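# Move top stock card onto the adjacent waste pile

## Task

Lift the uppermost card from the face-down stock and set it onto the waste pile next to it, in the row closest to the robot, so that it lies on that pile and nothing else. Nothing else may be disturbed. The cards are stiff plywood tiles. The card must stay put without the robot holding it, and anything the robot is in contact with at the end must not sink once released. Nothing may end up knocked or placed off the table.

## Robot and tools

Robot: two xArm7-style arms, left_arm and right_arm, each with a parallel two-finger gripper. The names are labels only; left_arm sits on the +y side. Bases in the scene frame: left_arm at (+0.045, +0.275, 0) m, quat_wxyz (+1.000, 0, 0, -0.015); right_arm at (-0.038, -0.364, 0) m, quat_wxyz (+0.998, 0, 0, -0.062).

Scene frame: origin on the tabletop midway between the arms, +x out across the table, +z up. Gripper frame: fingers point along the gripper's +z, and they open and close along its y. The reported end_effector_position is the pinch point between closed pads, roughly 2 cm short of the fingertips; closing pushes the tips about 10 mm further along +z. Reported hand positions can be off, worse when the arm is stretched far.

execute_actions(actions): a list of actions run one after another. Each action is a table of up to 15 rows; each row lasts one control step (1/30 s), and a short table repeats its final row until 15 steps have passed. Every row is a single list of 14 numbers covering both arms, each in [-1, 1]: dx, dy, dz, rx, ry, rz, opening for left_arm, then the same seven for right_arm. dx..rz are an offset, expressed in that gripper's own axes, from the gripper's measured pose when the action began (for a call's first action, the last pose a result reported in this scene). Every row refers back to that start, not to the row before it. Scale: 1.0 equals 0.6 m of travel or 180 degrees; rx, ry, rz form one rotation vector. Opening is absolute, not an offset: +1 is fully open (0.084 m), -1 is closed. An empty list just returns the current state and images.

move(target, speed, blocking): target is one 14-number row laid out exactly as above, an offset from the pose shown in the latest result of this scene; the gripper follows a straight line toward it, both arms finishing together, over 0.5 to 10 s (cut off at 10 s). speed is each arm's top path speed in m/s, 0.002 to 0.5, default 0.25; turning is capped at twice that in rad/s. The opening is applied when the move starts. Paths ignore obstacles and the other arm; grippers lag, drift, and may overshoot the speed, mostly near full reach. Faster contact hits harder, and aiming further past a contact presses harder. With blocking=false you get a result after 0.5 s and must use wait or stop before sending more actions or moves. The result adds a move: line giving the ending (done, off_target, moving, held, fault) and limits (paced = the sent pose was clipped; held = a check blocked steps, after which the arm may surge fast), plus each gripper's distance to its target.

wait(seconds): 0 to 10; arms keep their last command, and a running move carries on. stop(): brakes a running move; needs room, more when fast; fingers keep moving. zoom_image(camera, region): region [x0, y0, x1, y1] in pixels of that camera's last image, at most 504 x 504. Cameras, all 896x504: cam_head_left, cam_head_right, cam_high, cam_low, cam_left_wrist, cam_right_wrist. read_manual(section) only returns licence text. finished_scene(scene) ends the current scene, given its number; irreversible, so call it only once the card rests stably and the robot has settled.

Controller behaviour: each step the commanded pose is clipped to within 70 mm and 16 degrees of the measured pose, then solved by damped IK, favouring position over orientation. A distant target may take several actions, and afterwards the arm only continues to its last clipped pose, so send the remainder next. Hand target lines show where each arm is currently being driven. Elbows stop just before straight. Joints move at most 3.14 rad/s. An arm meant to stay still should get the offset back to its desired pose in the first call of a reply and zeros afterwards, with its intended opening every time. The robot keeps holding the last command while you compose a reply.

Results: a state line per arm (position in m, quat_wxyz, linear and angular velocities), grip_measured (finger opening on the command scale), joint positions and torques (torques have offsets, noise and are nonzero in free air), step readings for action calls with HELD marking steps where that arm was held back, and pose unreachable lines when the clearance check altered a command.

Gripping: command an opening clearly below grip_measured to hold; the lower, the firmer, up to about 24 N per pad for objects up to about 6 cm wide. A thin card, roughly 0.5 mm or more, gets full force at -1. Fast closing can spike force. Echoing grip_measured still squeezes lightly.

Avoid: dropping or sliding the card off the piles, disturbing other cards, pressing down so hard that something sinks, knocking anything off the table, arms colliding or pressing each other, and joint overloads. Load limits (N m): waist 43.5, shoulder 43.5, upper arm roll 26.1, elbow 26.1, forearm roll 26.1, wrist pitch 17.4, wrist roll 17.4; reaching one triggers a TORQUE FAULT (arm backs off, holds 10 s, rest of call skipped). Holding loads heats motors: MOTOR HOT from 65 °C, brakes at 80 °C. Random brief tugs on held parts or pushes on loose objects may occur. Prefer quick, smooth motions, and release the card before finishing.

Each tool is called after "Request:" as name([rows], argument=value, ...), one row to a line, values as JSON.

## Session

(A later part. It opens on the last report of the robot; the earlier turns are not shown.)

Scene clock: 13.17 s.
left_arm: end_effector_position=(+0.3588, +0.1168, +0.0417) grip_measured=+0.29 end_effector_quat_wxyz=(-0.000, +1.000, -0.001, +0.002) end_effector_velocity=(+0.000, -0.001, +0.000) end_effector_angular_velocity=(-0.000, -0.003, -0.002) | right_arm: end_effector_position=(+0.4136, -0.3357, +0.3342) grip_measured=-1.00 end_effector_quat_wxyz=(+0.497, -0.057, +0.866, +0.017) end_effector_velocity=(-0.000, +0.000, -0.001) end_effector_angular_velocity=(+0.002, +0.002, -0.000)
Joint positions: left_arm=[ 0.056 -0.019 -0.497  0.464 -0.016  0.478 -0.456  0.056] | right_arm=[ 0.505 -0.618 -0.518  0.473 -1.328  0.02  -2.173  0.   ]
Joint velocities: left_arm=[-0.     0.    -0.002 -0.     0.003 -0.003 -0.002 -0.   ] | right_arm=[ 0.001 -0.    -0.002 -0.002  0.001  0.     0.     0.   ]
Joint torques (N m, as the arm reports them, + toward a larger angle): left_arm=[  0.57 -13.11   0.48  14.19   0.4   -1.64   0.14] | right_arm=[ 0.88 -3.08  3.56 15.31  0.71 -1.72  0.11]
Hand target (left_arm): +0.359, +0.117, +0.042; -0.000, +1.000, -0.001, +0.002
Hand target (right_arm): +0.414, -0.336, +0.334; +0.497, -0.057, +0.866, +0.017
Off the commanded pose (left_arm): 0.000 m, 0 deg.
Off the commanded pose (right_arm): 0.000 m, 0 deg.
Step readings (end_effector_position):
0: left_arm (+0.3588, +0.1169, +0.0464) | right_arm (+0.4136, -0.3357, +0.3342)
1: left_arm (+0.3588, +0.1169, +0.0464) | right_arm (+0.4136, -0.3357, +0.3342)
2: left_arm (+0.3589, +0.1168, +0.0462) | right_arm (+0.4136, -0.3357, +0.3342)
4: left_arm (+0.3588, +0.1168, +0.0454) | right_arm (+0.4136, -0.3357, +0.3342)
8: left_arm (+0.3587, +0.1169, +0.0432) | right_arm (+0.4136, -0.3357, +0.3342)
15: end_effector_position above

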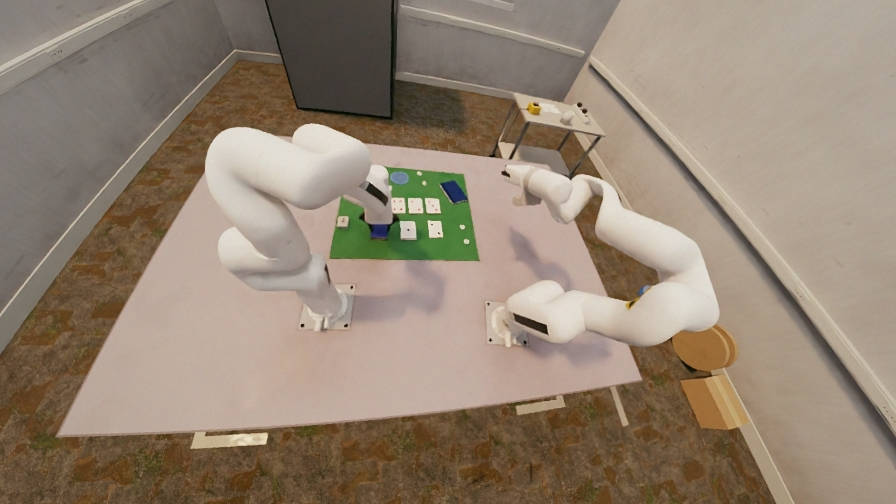

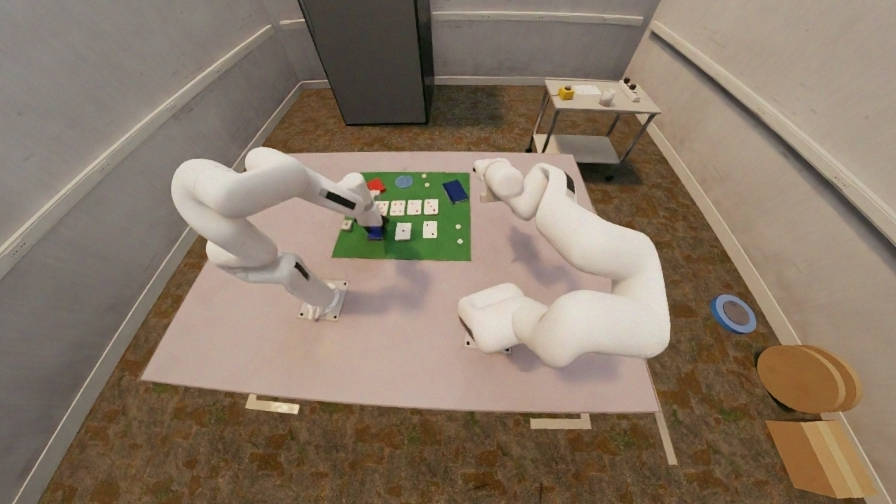

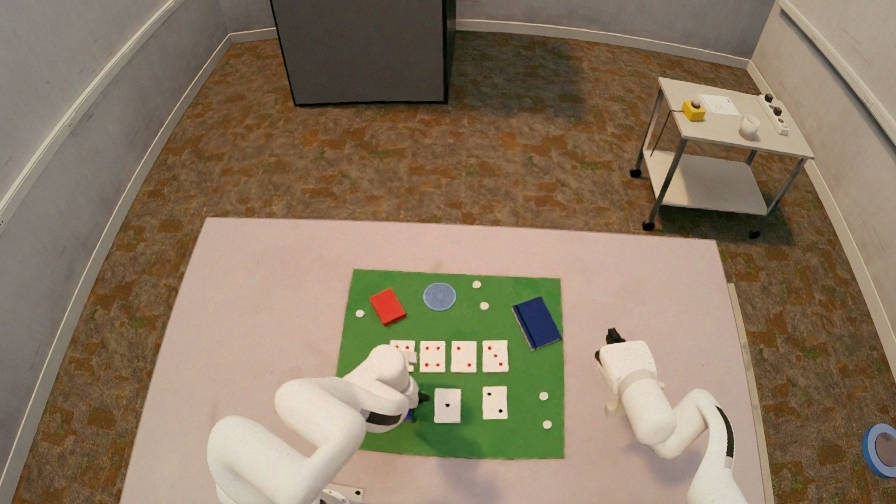

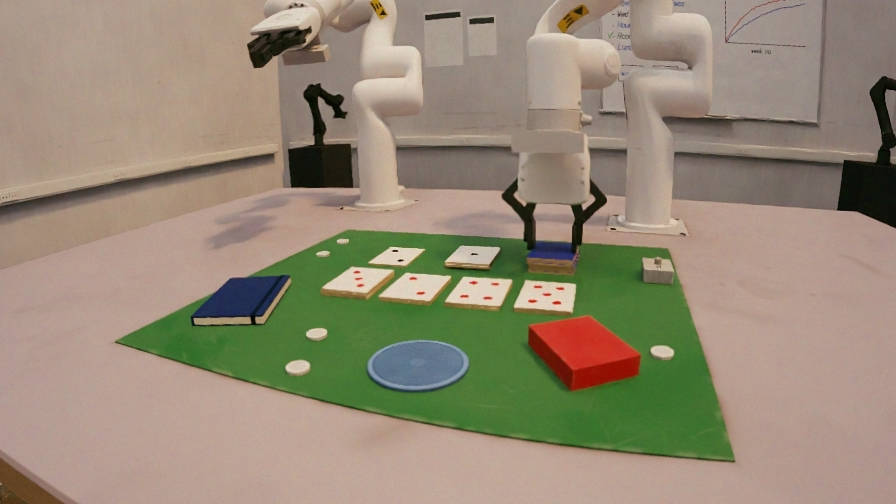

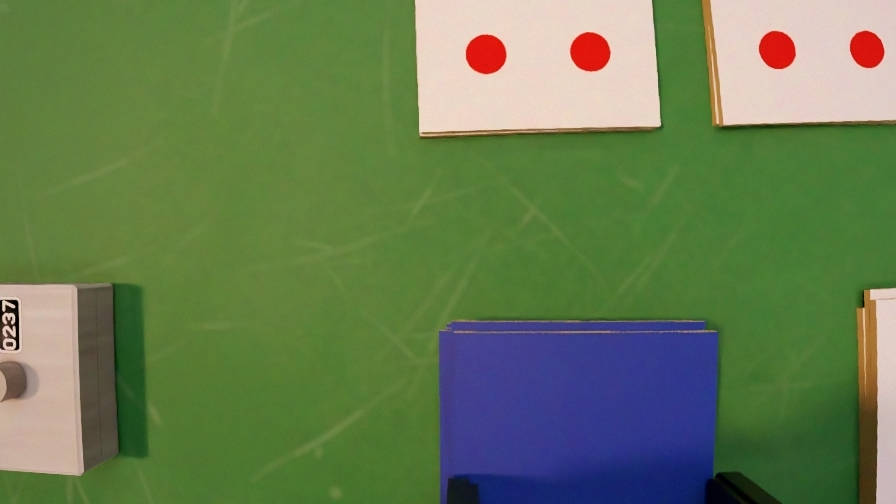

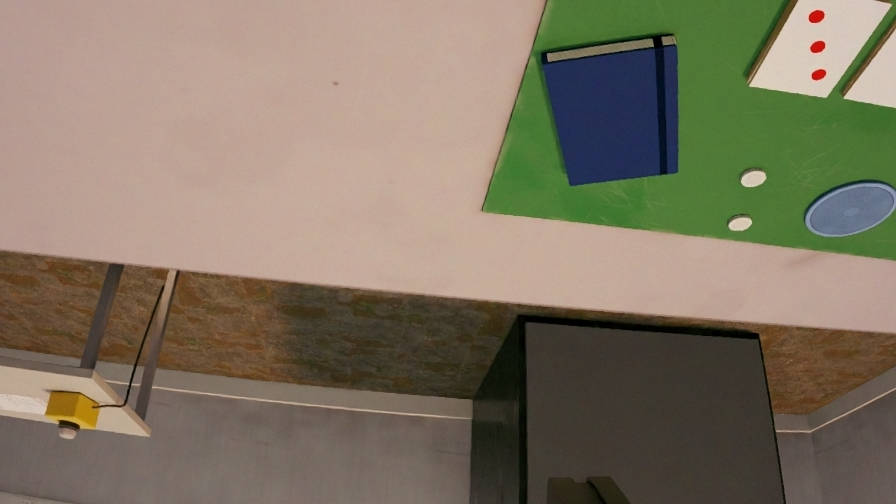

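Request:
execute_actions([
  [[0,0,0.001,0,0,0,0.3,0,0,0,0,0,0,-1],[0,0,0.0015,0,0,0,0.3,0,0,0,0,0,0,-1],[0,0,0.002,0,0,0,0.3,0,0,0,0,0,0,-1],[0,0,0.0025,0,0,0,0.3,0,0,0,0,0,0,-1],[0,0,0.003,0,0,0,0.3,0,0,0,0,0,0,-1],[0,0,0.0035,0,0,0,0.3,0,0,0,0,0,0,-1],[0,0,0.004,0,0,0,0.3,0,0,0,0,0,0,-1],[0,0,0.0045,0,0,0,0.3,0,0,0,0,0,0,-1],[0,0,0.005,0,0,0,0.3,0,0,0,0,0,0,-1]],
])

Request:
zoom_image(camera="cam_low", region=[505, 215, 605, 285])

Scene clock: 14.30 s.
left_arm: end_effector_position=(+0.3601, +0.1164, +0.0401) grip_measured=+0.30 end_effector_quat_wxyz=(+0.000, +1.000, -0.001, +0.003) end_effector_velocity=(-0.000, +0.000, -0.001) end_effector_angular_velocity=(-0.001, +0.001, +0.001) | right_arm: end_effector_position=(+0.4136, -0.3357, +0.3342) grip_measured=-1.00 end_effector_quat_wxyz=(+0.497, -0.057, +0.866, +0.017) end_effector_velocity=(-0.000, +0.001, -0.000) end_effector_angular_velocity=(-0.001, +0.000, +0.001)
Joint positions: left_arm=[ 0.057 -0.011 -0.496  0.465 -0.005  0.468 -0.464  0.057] | right_arm=[ 0.505 -0.618 -0.518  0.473 -1.328  0.02  -2.173  0.   ]
Joint velocities: left_arm=[ 0.001  0.004  0.001 -0.001  0.003 -0.004 -0.002  0.   ] | right_arm=[-0.     0.001  0.002  0.    -0.     0.     0.001  0.   ]
Joint torques (N m, as the arm reports them, + toward a larger angle): left_arm=[ 0.76 -4.39  0.48  9.76  0.49 -2.44  0.31] | right_arm=[ 0.96 -3.25  3.39 15.35  0.61 -1.75  0.09]
Hand target (left_arm): +0.359, +0.117, +0.039; -0.000, +1.000, -0.001, +0.002
Hand target (right_arm): +0.414, -0.336, +0.334; +0.497, -0.057, +0.866, +0.017
Off the commanded pose (left_arm): 0.002 m, 0 deg.
Off the commanded pose (right_arm): 0.000 m, 0 deg.
Step readings (end_effector_position):
0: left_arm (+0.3588, +0.1168, +0.0417) | right_arm (+0.4136, -0.3357, +0.3342)
1: left_arm (+0.3588, +0.1168, +0.0417) | right_arm (+0.4136, -0.3357, +0.3342)
2: left_arm (+0.3589, +0.1168, +0.0416) | right_arm (+0.4136, -0.3357, +0.3342)
4: left_arm (+0.3589, +0.1168, +0.0411) | right_arm (+0.4136, -0.3357, +0.3342)
8: left_arm (+0.3596, +0.1166, +0.0407) | right_arm (+0.4136, -0.3357, +0.3342)
15: end_effector_position above

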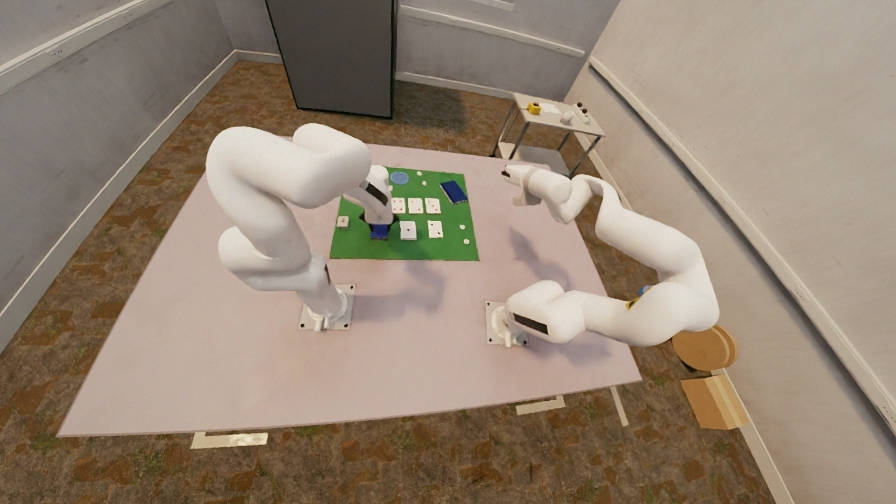

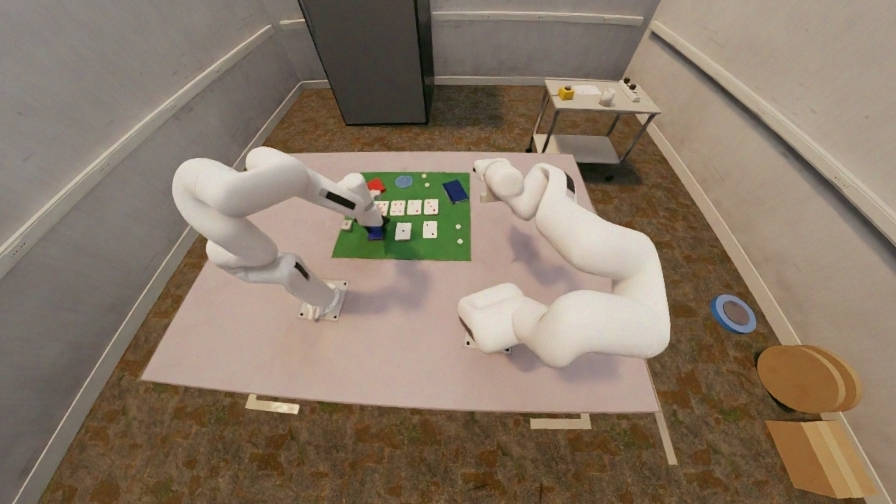

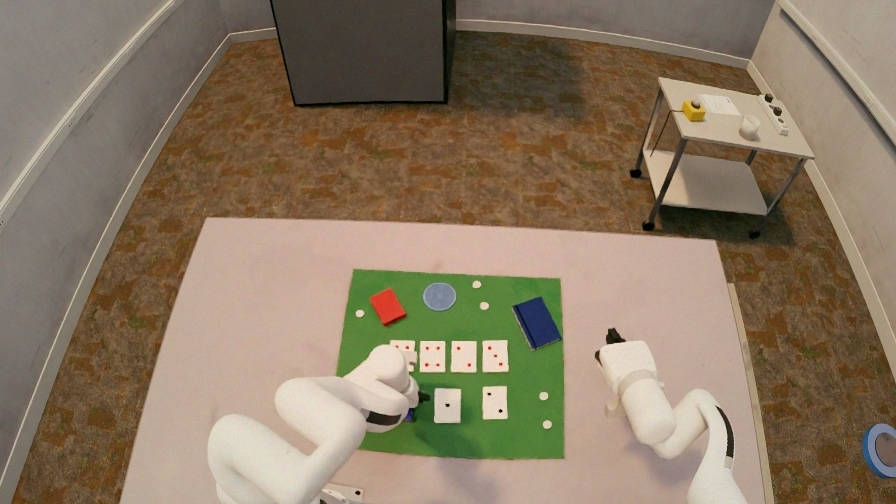

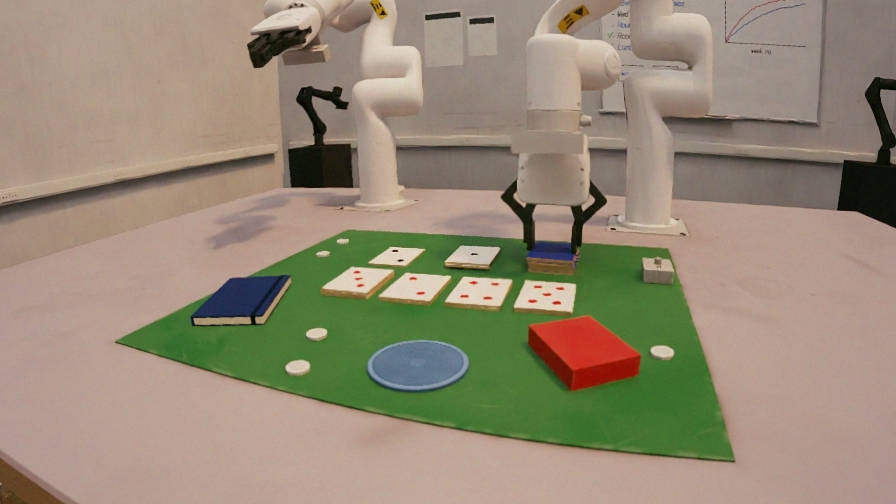

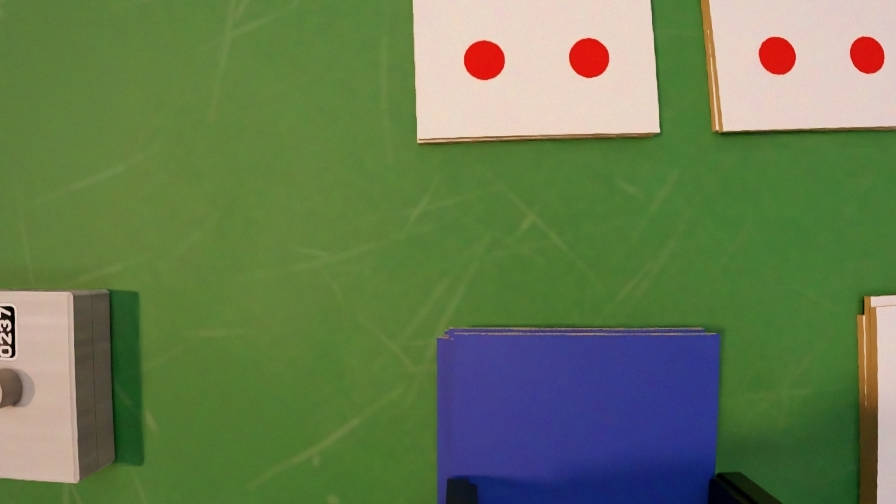

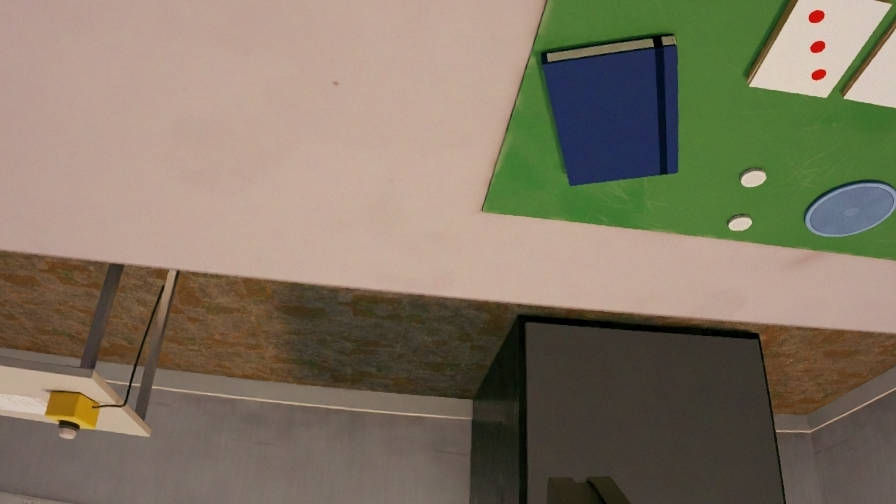

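Region (505, 215, 605, 285) of cam_low's 896x504 image, scaled by 5.040, with more detail than that image has; it fills the top 353 rows of this view, and the rest is white.

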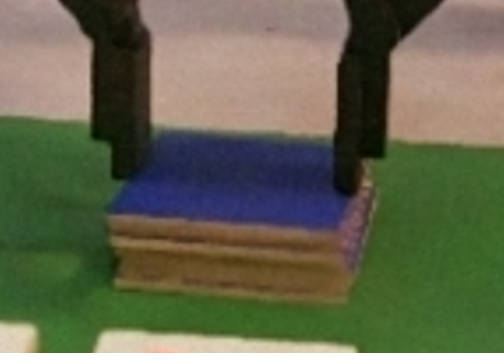

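Request:
execute_actions([
  [[-0.001,0,-0.003,0,0,0,0.3,0,0,0,0,0,0,-1],[-0.001,0,-0.003,0,0,0,0.3,0,0,0,0,0,0,-1],[-0.001,0,-0.003,0,0,0,0.3,0,0,0,0,0,0,-1],[-0.001,0,-0.003,0,0,0,0.3,0,0,0,0,0,0,-1],[-0.001,0,-0.003,0,0,0,0.3,0,0,0,0,0,0,-1],[-0.001,0,-0.003,0,0,0,0.7,0,0,0,0,0,0,-1]],
])

Request:
zoom_image(camera="cam_low", region=[505, 215, 605, 285])

Scene clock: 15.40 s.
left_arm: end_effector_position=(+0.3583, +0.1167, +0.0409) grip_measured=+0.70 end_effector_quat_wxyz=(-0.000, +1.000, -0.001, +0.002) end_effector_velocity=(+0.010, -0.003, +0.008) end_effector_angular_velocity=(-0.006, -0.026, +0.001) | right_arm: end_effector_position=(+0.4136, -0.3357, +0.3342) grip_measured=-1.00 end_effector_quat_wxyz=(+0.497, -0.057, +0.866, +0.017) end_effector_velocity=(+0.000, -0.000, -0.000) end_effector_angular_velocity=(+0.001, +0.001, -0.000)
Joint positions: left_arm=[ 0.056 -0.017 -0.497  0.462 -0.014  0.474 -0.458  0.073] | right_arm=[ 0.505 -0.618 -0.518  0.473 -1.328  0.02  -2.173  0.   ]
Joint velocities: left_arm=[ 0.    -0.012  0.002  0.014  0.001 -0.001  0.    -0.   ] | right_arm=[ 0.001  0.    -0.002 -0.     0.001  0.    -0.001  0.   ]
Joint torques (N m, as the arm reports them, + toward a larger angle): left_arm=[  0.47 -13.48   0.4   13.78   0.42  -1.57   0.13] | right_arm=[ 0.97 -3.31  3.39 15.4   0.68 -1.78 -0.01]
Hand target (left_arm): +0.360, +0.116, +0.042; +0.000, +1.000, -0.001, +0.003
Hand target (right_arm): +0.414, -0.336, +0.334; +0.497, -0.057, +0.866, +0.017
Off the commanded pose (left_arm): 0.002 m, 0 deg.
Off the commanded pose (right_arm): 0.000 m, 0 deg.
Step readings (end_effector_position):
0: left_arm (+0.3598, +0.1165, +0.0396) | right_arm (+0.4136, -0.3357, +0.3342)
1: left_arm (+0.3597, +0.1165, +0.0396) | right_arm (+0.4136, -0.3357, +0.3342)
2: left_arm (+0.3597, +0.1165, +0.0400) | right_arm (+0.4136, -0.3357, +0.3342)
4: left_arm (+0.3594, +0.1167, +0.0404) | right_arm (+0.4136, -0.3357, +0.3342)
8: left_arm (+0.3550, +0.1178, +0.0380) | right_arm (+0.4136, -0.3357, +0.3342)
15: end_effector_position above

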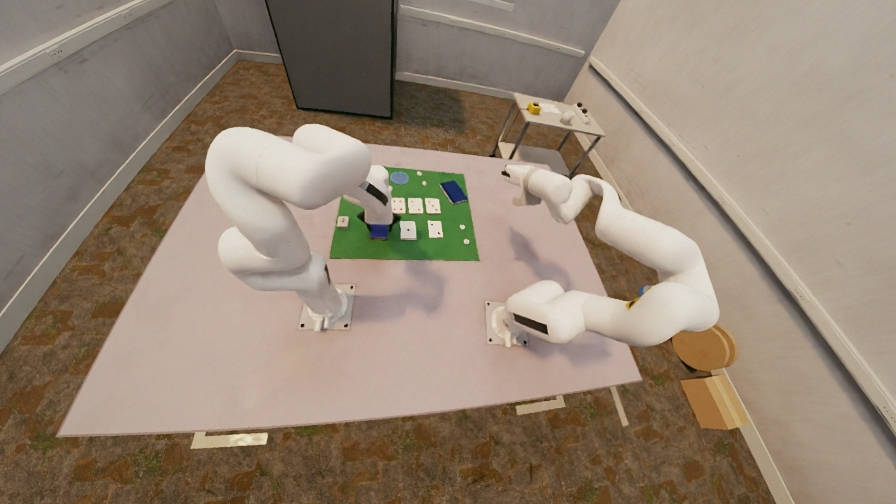

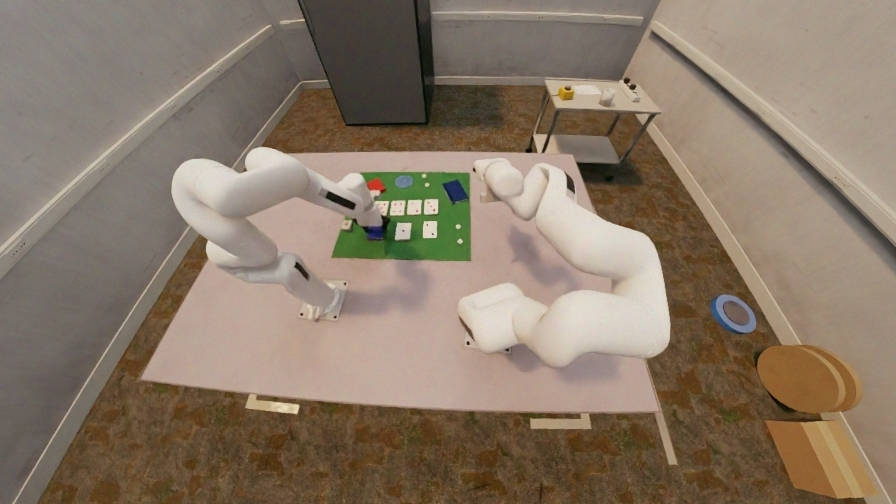

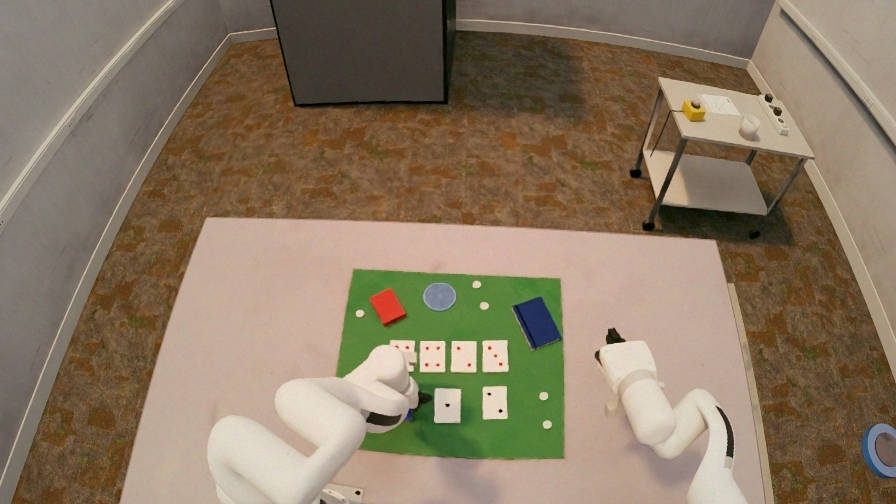

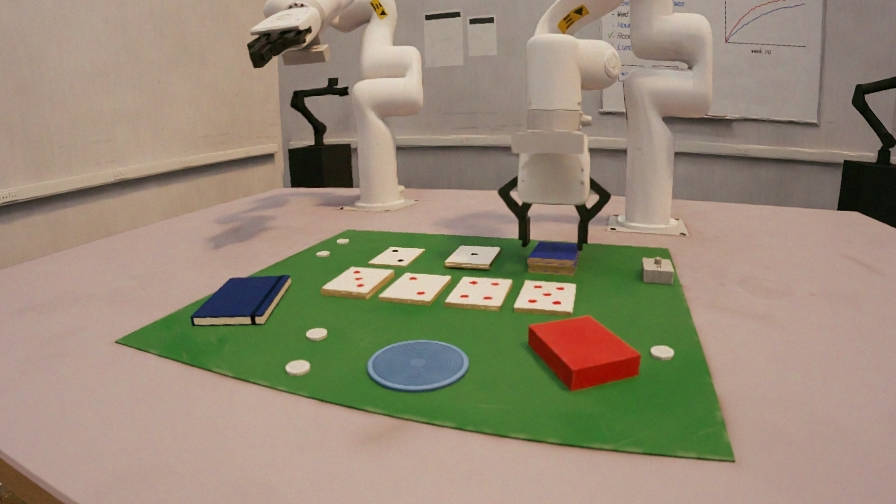

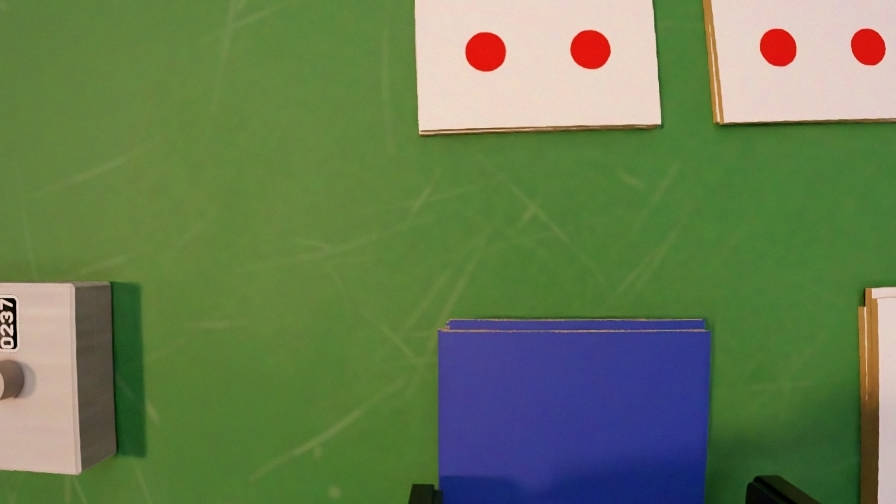

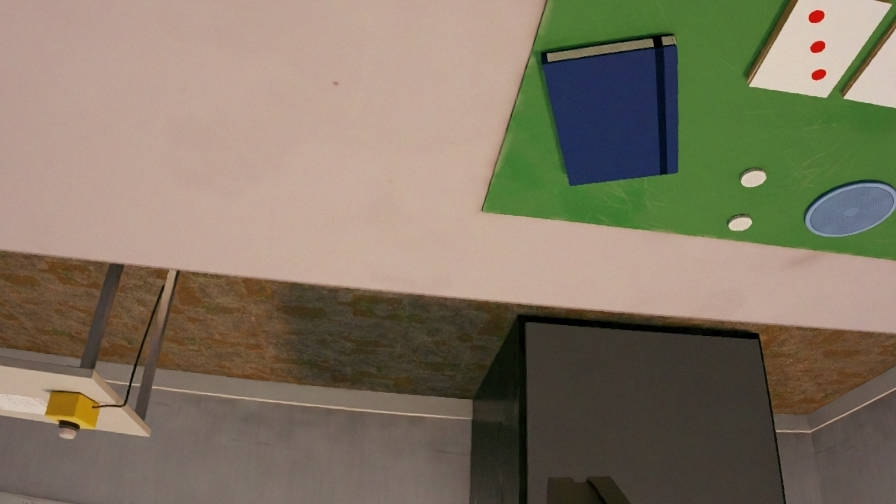

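Region (505, 215, 605, 285) of cam_low's 896x504 image, scaled by 5.040, with more detail than that image has; it fills the top 353 rows of this view, and the rest is white.

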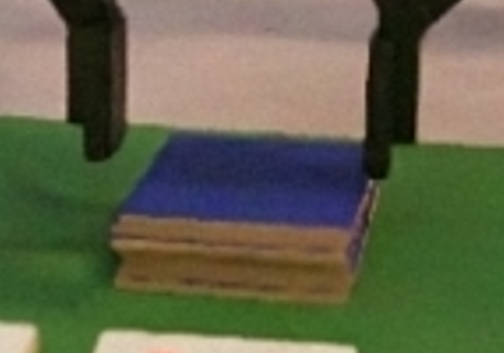

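Request:
execute_actions([
  [[0,-0.004,0,0,0,0,0.75,0,0,0,0,0,0,-1],[0,-0.004,0,0,0,0,0.75,0,0,0,0,0,0,-1],[0,-0.004,0,0,0,0,0.75,0,0,0,0,0,0,-1],[0,-0.004,0,0,0,0,0.75,0,0,0,0,0,0,-1],[0,-0.004,0.001,0,0,0,0.75,0,0,0,0,0,0,-1],[0,-0.004,0.002,0,0,0,0.75,0,0,0,0,0,0,-1],[0,-0.004,0.003,0,0,0,0.75,0,0,0,0,0,0,-1],[0,-0.004,0.004,0,0,0,0.75,0,0,0,0,0,0,-1],[0,-0.004,0.005,0,0,0,0.75,0,0,0,0,0,0,-1],[0,-0.004,0.006,0,0,0,0.75,0,0,0,0,0,0,-1],[0,-0.004,0.007,0,0,0,0.75,0,0,0,0,0,0,-1],[0,-0.004,0.008,0,0,0,0.75,0,0,0,0,0,0,-1]],
  [[0,0,0,0,0,0,0.7,0,0,0,0,0,0,-1],[0,0,0,0,0,0,0.67,0,0,0,0,0,0,-1],[0,0,0,0,0,0,0.64,0,0,0,0,0,0,-1],[0,0,0,0,0,0,0.60,0,0,0,0,0,0,-1]],
])

Request:
zoom_image(camera="cam_low", region=[505, 215, 605, 285])

Scene clock: 16.93 s.
left_arm: end_effector_position=(+0.3581, +0.1192, +0.0363) grip_measured=+0.59 end_effector_quat_wxyz=(-0.000, +1.000, -0.001, +0.002) end_effector_velocity=(-0.001, -0.001, -0.000) end_effector_angular_velocity=(-0.000, +0.001, -0.002) | right_arm: end_effector_position=(+0.4136, -0.3357, +0.3342) grip_measured=-1.00 end_effector_quat_wxyz=(+0.497, -0.057, +0.866, +0.017) end_effector_velocity=(-0.000, -0.000, -0.000) end_effector_angular_velocity=(-0.001, +0.000, +0.000)
Joint positions: left_arm=[ 0.06  -0.003 -0.493  0.457  0.     0.457 -0.462  0.069] | right_arm=[ 0.505 -0.618 -0.518  0.473 -1.328  0.02  -2.173  0.   ]
Joint velocities: left_arm=[-0.001  0.001 -0.002 -0.    -0.001 -0.    -0.     0.   ] | right_arm=[-0.    -0.    -0.    -0.    -0.     0.    -0.001  0.   ]
Joint torques (N m, as the arm reports them, + toward a larger angle): left_arm=[  0.64 -13.54   0.19  13.96   0.49  -1.56   0.04] | right_arm=[ 0.78 -3.24  3.28 15.45  0.68 -1.8   0.07]
Hand target (left_arm): +0.358, +0.119, +0.036; -0.000, +1.000, -0.001, +0.002
Hand target (right_arm): +0.414, -0.336, +0.334; +0.497, -0.057, +0.866, +0.017
Off the commanded pose (left_arm): 0.000 m, 0 deg.
Off the commanded pose (right_arm): 0.000 m, 0 deg.
Step readings (end_effector_position; steps 1 to 15: 1st action; 16 to 30: 2nd action):
0: left_arm (+0.3595, +0.1164, +0.0419) | right_arm (+0.4136, -0.3357, +0.3342)
1: left_arm (+0.3595, +0.1165, +0.0419) | right_arm (+0.4136, -0.3357, +0.3342)
2: left_arm (+0.3593, +0.1170, +0.0417) | right_arm (+0.4136, -0.3357, +0.3342)
4: left_arm (+0.3586, +0.1186, +0.0411) | right_arm (+0.4136, -0.3357, +0.3342)
8: left_arm (+0.3584, +0.1190, +0.0399) | right_arm (+0.4136, -0.3357, +0.3342)
15: left_arm (+0.3581, +0.1192, +0.0363) | right_arm (+0.4136, -0.3357, +0.3342)
16: left_arm (+0.3582, +0.1192, +0.0362) | right_arm (+0.4136, -0.3357, +0.3342)
17: left_arm (+0.3581, +0.1192, +0.0362) | right_arm (+0.4136, -0.3357, +0.3342)
19: left_arm (+0.3582, +0.1191, +0.0363) | right_arm (+0.4136, -0.3357, +0.3342)
23: left_arm (+0.3582, +0.1191, +0.0363) | right_arm (+0.4136, -0.3357, +0.3342)
30: end_effector_position above

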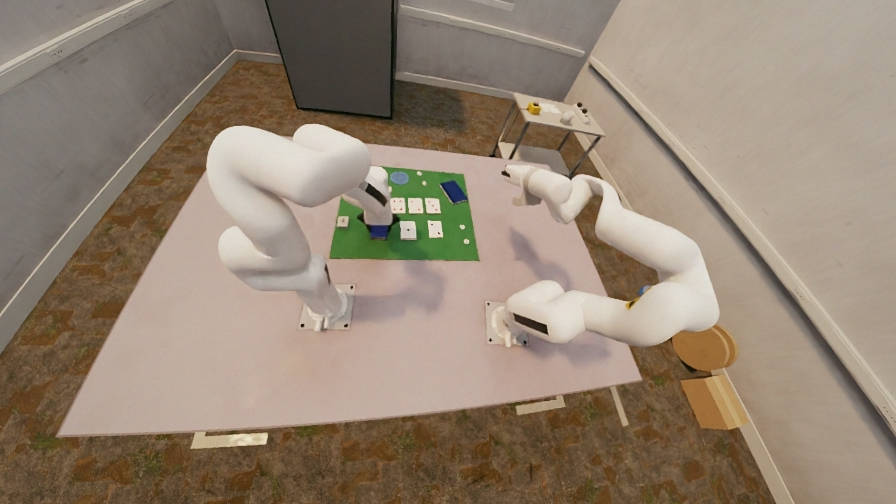

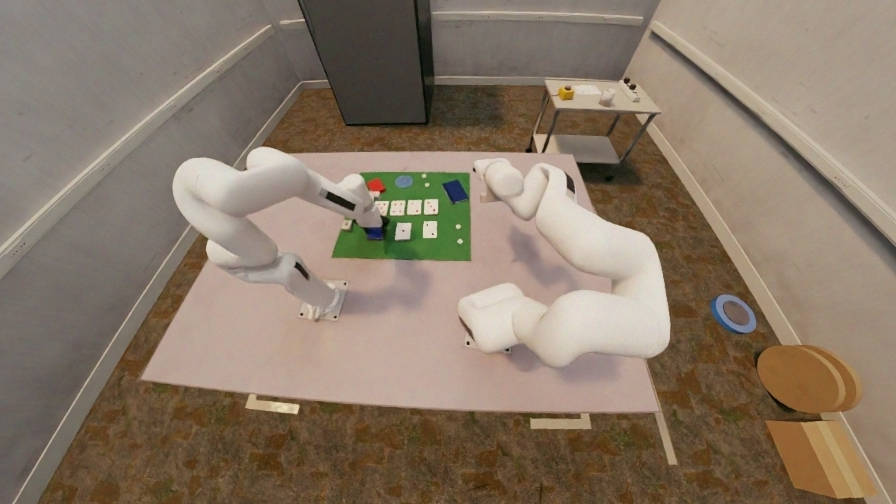

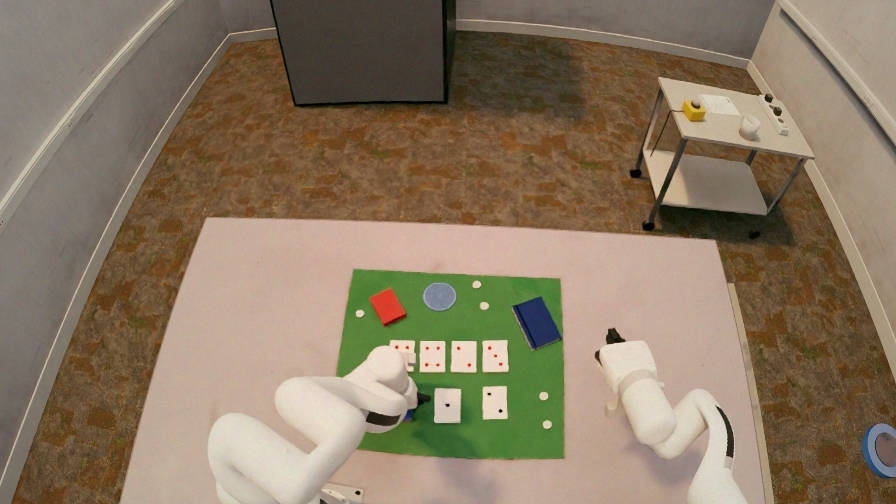

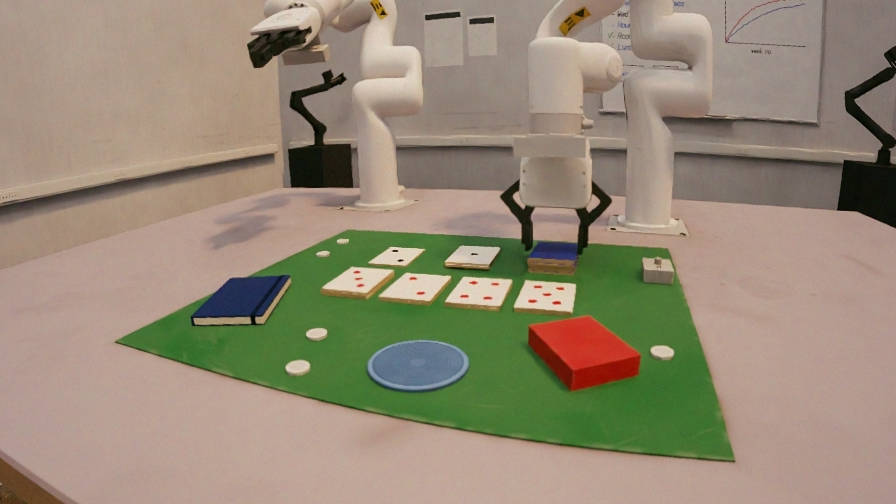

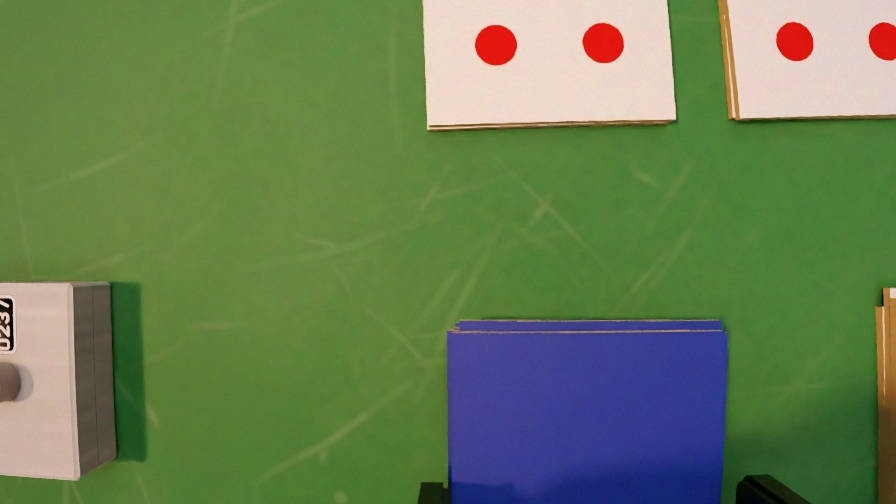

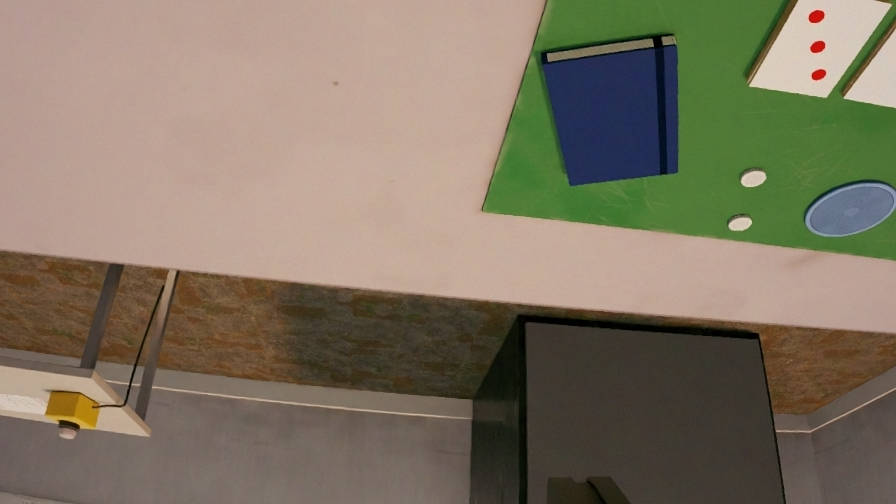

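Region (505, 215, 605, 285) of cam_low's 896x504 image, scaled by 5.040, with more detail than that image has; it fills the top 353 rows of this view, and the rest is white.

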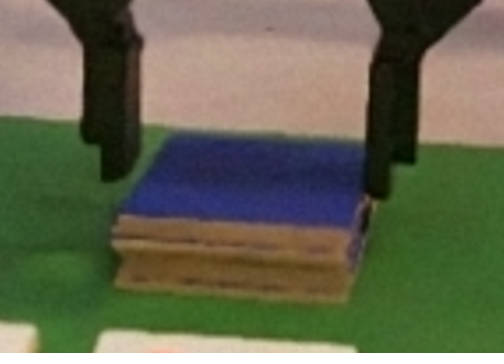

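Request:
execute_actions([
  [[0,0,0,0,0,0,0.57,0,0,0,0,0,0,-1],[0,0,0,0,0,0,0.55,0,0,0,0,0,0,-1],[0,0,0,0,0,0,0.53,0,0,0,0,0,0,-1],[0,0,0,0,0,0,0.51,0,0,0,0,0,0,-1],[0,0,0,0,0,0,0.49,0,0,0,0,0,0,-1],[0,0,0,0,0,0,0.47,0,0,0,0,0,0,-1],[0,0,0,0,0,0,0.45,0,0,0,0,0,0,-1],[0,0,0,0,0,0,0.43,0,0,0,0,0,0,-1],[0,0,0,0,0,0,0.40,0,0,0,0,0,0,-1],[0,0,0,0,0,0,0.36,0,0,0,0,0,0,-1],[0,0,0,0,0,0,0.32,0,0,0,0,0,0,-1],[0,0,0,0,0,0,0.28,0,0,0,0,0,0,-1],[0,0,0,0,0,0,0.25,0,0,0,0,0,0,-1]],
  [[0,0,-0.002,0,0,0,0.2,0,0,0,0,0,0,-1],[0,0,-0.004,0,0,0,0.2,0,0,0,0,0,0,-1],[0,0,-0.006,0,0,0,0.2,0,0,0,0,0,0,-1],[0,0,-0.008,0,0,0,0.2,0,0,0,0,0,0,-1],[0,0,-0.010,0,0,0,0.2,0,0,0,0,0,0,-1],[0,0,-0.012,0,0,0,0.2,0,0,0,0,0,0,-1],[0,0,-0.014,0,0,0,0.2,0,0,0,0,0,0,-1],[0,0,-0.016,0,0,0,0.2,0,0,0,0,0,0,-1],[0,0,-0.018,0,0,0,0.2,0,0,0,0,0,0,-1],[0,0,-0.02,0,0,0,0.2,0,0,0,0,0,0,-1]],
])

Request:
zoom_image(camera="cam_low", region=[505, 215, 605, 285])

Scene clock: 18.63 s.
left_arm: end_effector_position=(+0.3584, +0.1191, +0.0482) grip_measured=+0.46 end_effector_quat_wxyz=(-0.000, +1.000, -0.001, +0.002) end_effector_velocity=(-0.004, +0.002, +0.001) end_effector_angular_velocity=(+0.003, +0.012, +0.002) | right_arm: end_effector_position=(+0.4136, -0.3357, +0.3342) grip_measured=-1.00 end_effector_quat_wxyz=(+0.497, -0.057, +0.866, +0.017) end_effector_velocity=(+0.000, +0.000, -0.000) end_effector_angular_velocity=(+0.001, +0.000, +0.000)
Joint positions: left_arm=[ 0.055 -0.049 -0.495  0.461 -0.044  0.501 -0.43   0.063] | right_arm=[ 0.505 -0.618 -0.518  0.473 -1.328  0.02  -2.173  0.   ]
Joint velocities: left_arm=[-0.001 -0.011  0.001 -0.004 -0.016  0.018  0.013 -0.   ] | right_arm=[ 0.001  0.    -0.001  0.     0.    -0.     0.     0.   ]
Joint torques (N m, as the arm reports them, + toward a larger angle): left_arm=[  0.6  -12.37   0.71  14.58   0.59  -1.61   0.  ] | right_arm=[ 0.93 -3.14  3.33 15.44  0.82 -1.81  0.1 ]
Hand target (left_arm): +0.358, +0.119, +0.048; -0.000, +1.000, -0.001, +0.002
Hand target (right_arm): +0.414, -0.336, +0.334; +0.497, -0.057, +0.866, +0.017
Off the commanded pose (left_arm): 0.000 m, 0 deg.
Off the commanded pose (right_arm): 0.000 m, 0 deg.
Step readings (end_effector_position; steps 1 to 15: 1st action; 16 to 30: 2nd action):
0: left_arm (+0.3581, +0.1192, +0.0363) | right_arm (+0.4136, -0.3357, +0.3342)
1: left_arm (+0.3581, +0.1192, +0.0363) | right_arm (+0.4136, -0.3357, +0.3342)
2: left_arm (+0.3581, +0.1192, +0.0363) | right_arm (+0.4136, -0.3357, +0.3342)
4: left_arm (+0.3581, +0.1192, +0.0363) | right_arm (+0.4136, -0.3357, +0.3342)
8: left_arm (+0.3583, +0.1191, +0.0364) | right_arm (+0.4136, -0.3357, +0.3342)
15: left_arm (+0.3583, +0.1191, +0.0364) | right_arm (+0.4136, -0.3357, +0.3342)
16: left_arm (+0.3582, +0.1191, +0.0364) | right_arm (+0.4136, -0.3357, +0.3342)
17: left_arm (+0.3581, +0.1192, +0.0366) | right_arm (+0.4136, -0.3357, +0.3342)
19: left_arm (+0.3578, +0.1193, +0.0380) | right_arm (+0.4136, -0.3357, +0.3342)
23: left_arm (+0.3583, +0.1191, +0.0428) | right_arm (+0.4136, -0.3357, +0.3342)
30: end_effector_position above

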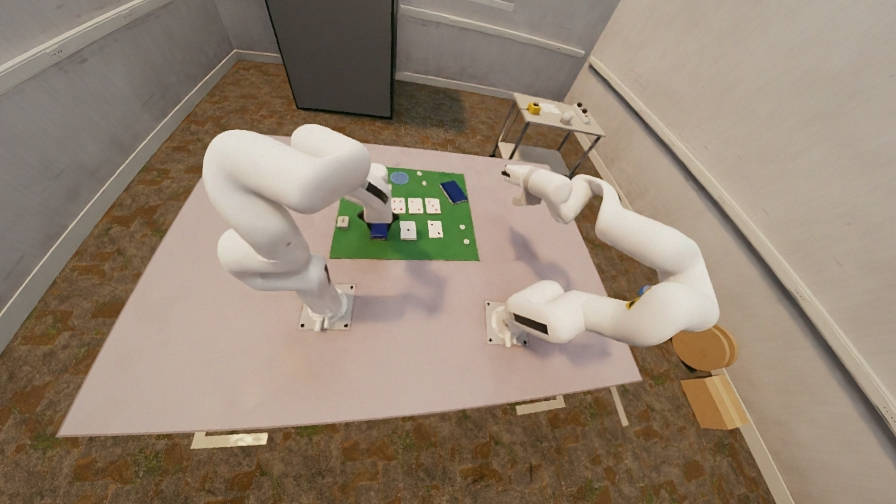

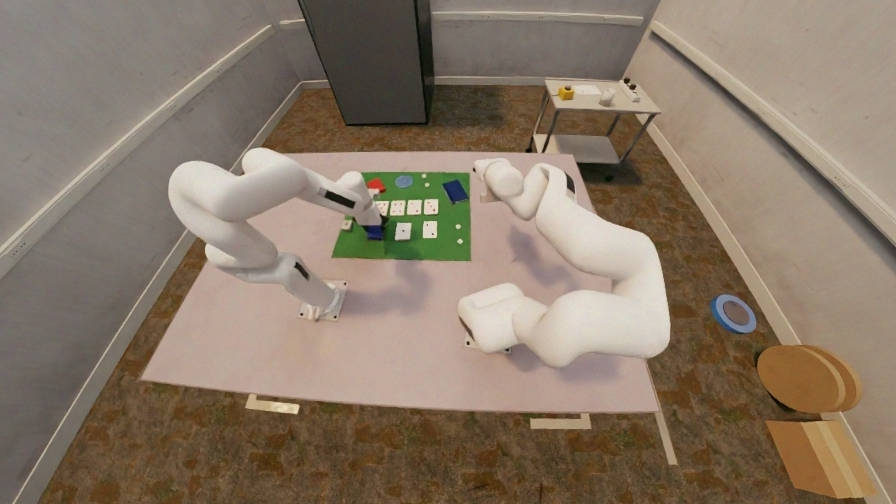

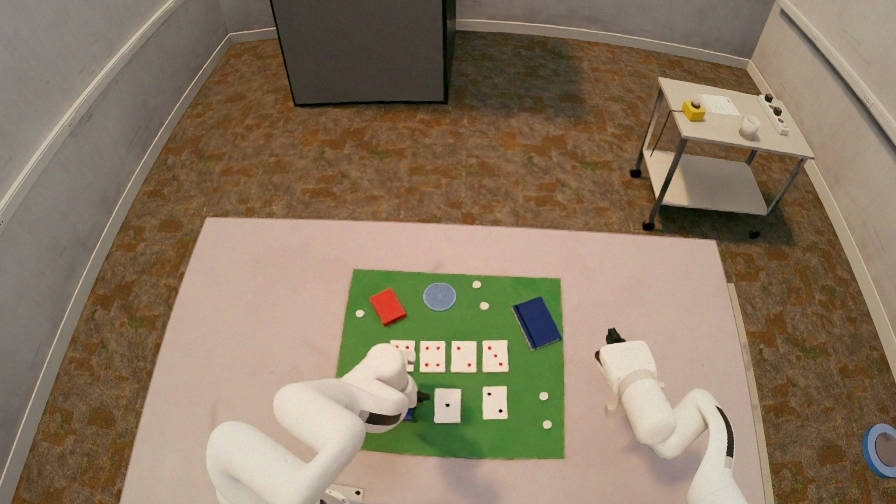

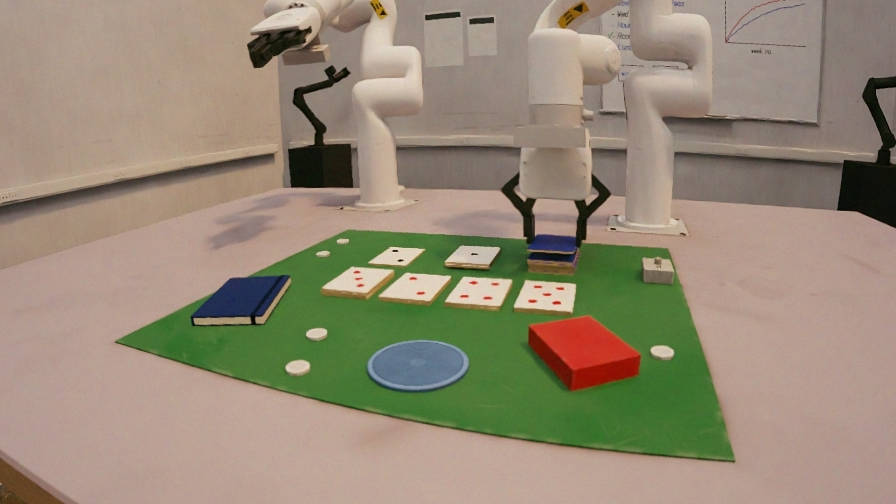

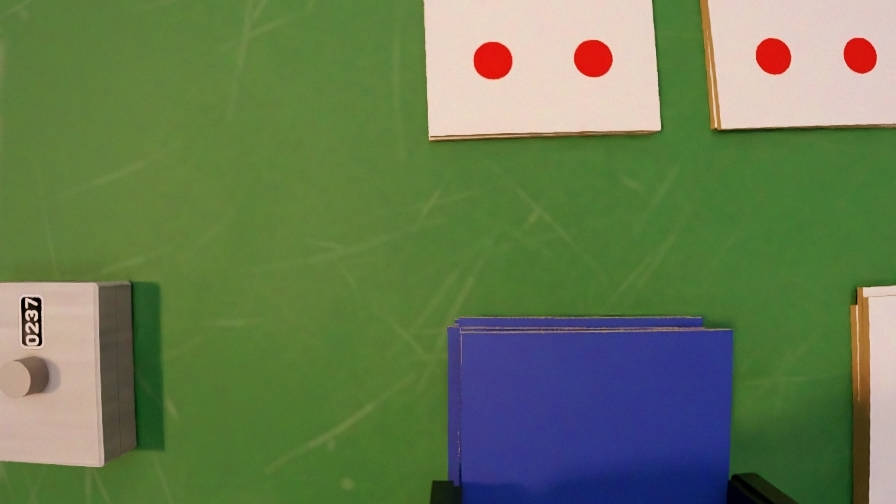

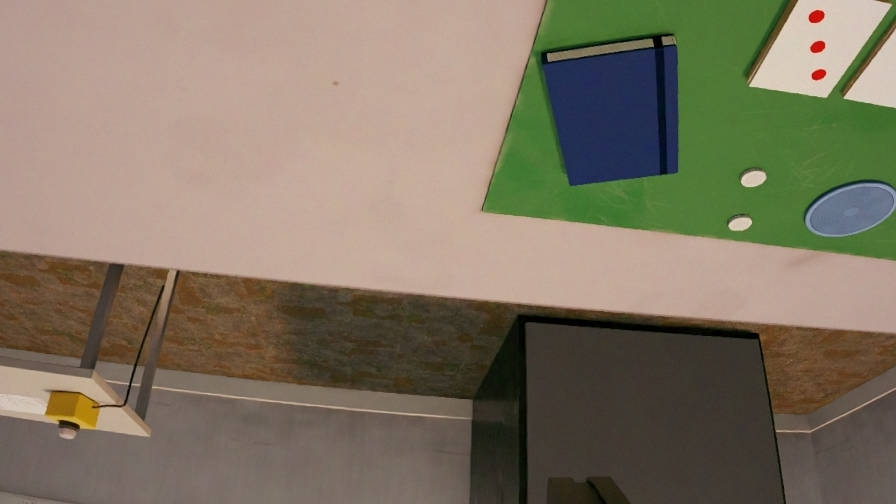

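Region (505, 215, 605, 285) of cam_low's 896x504 image, scaled by 5.040, with more detail than that image has; it fills the top 353 rows of this view, and the rest is white.

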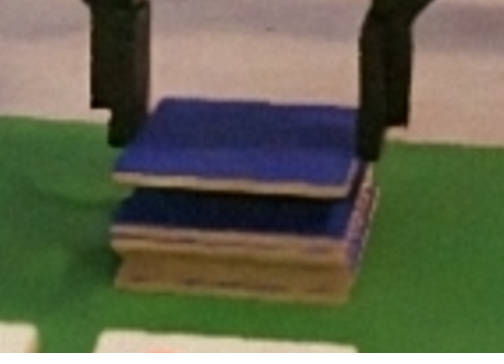

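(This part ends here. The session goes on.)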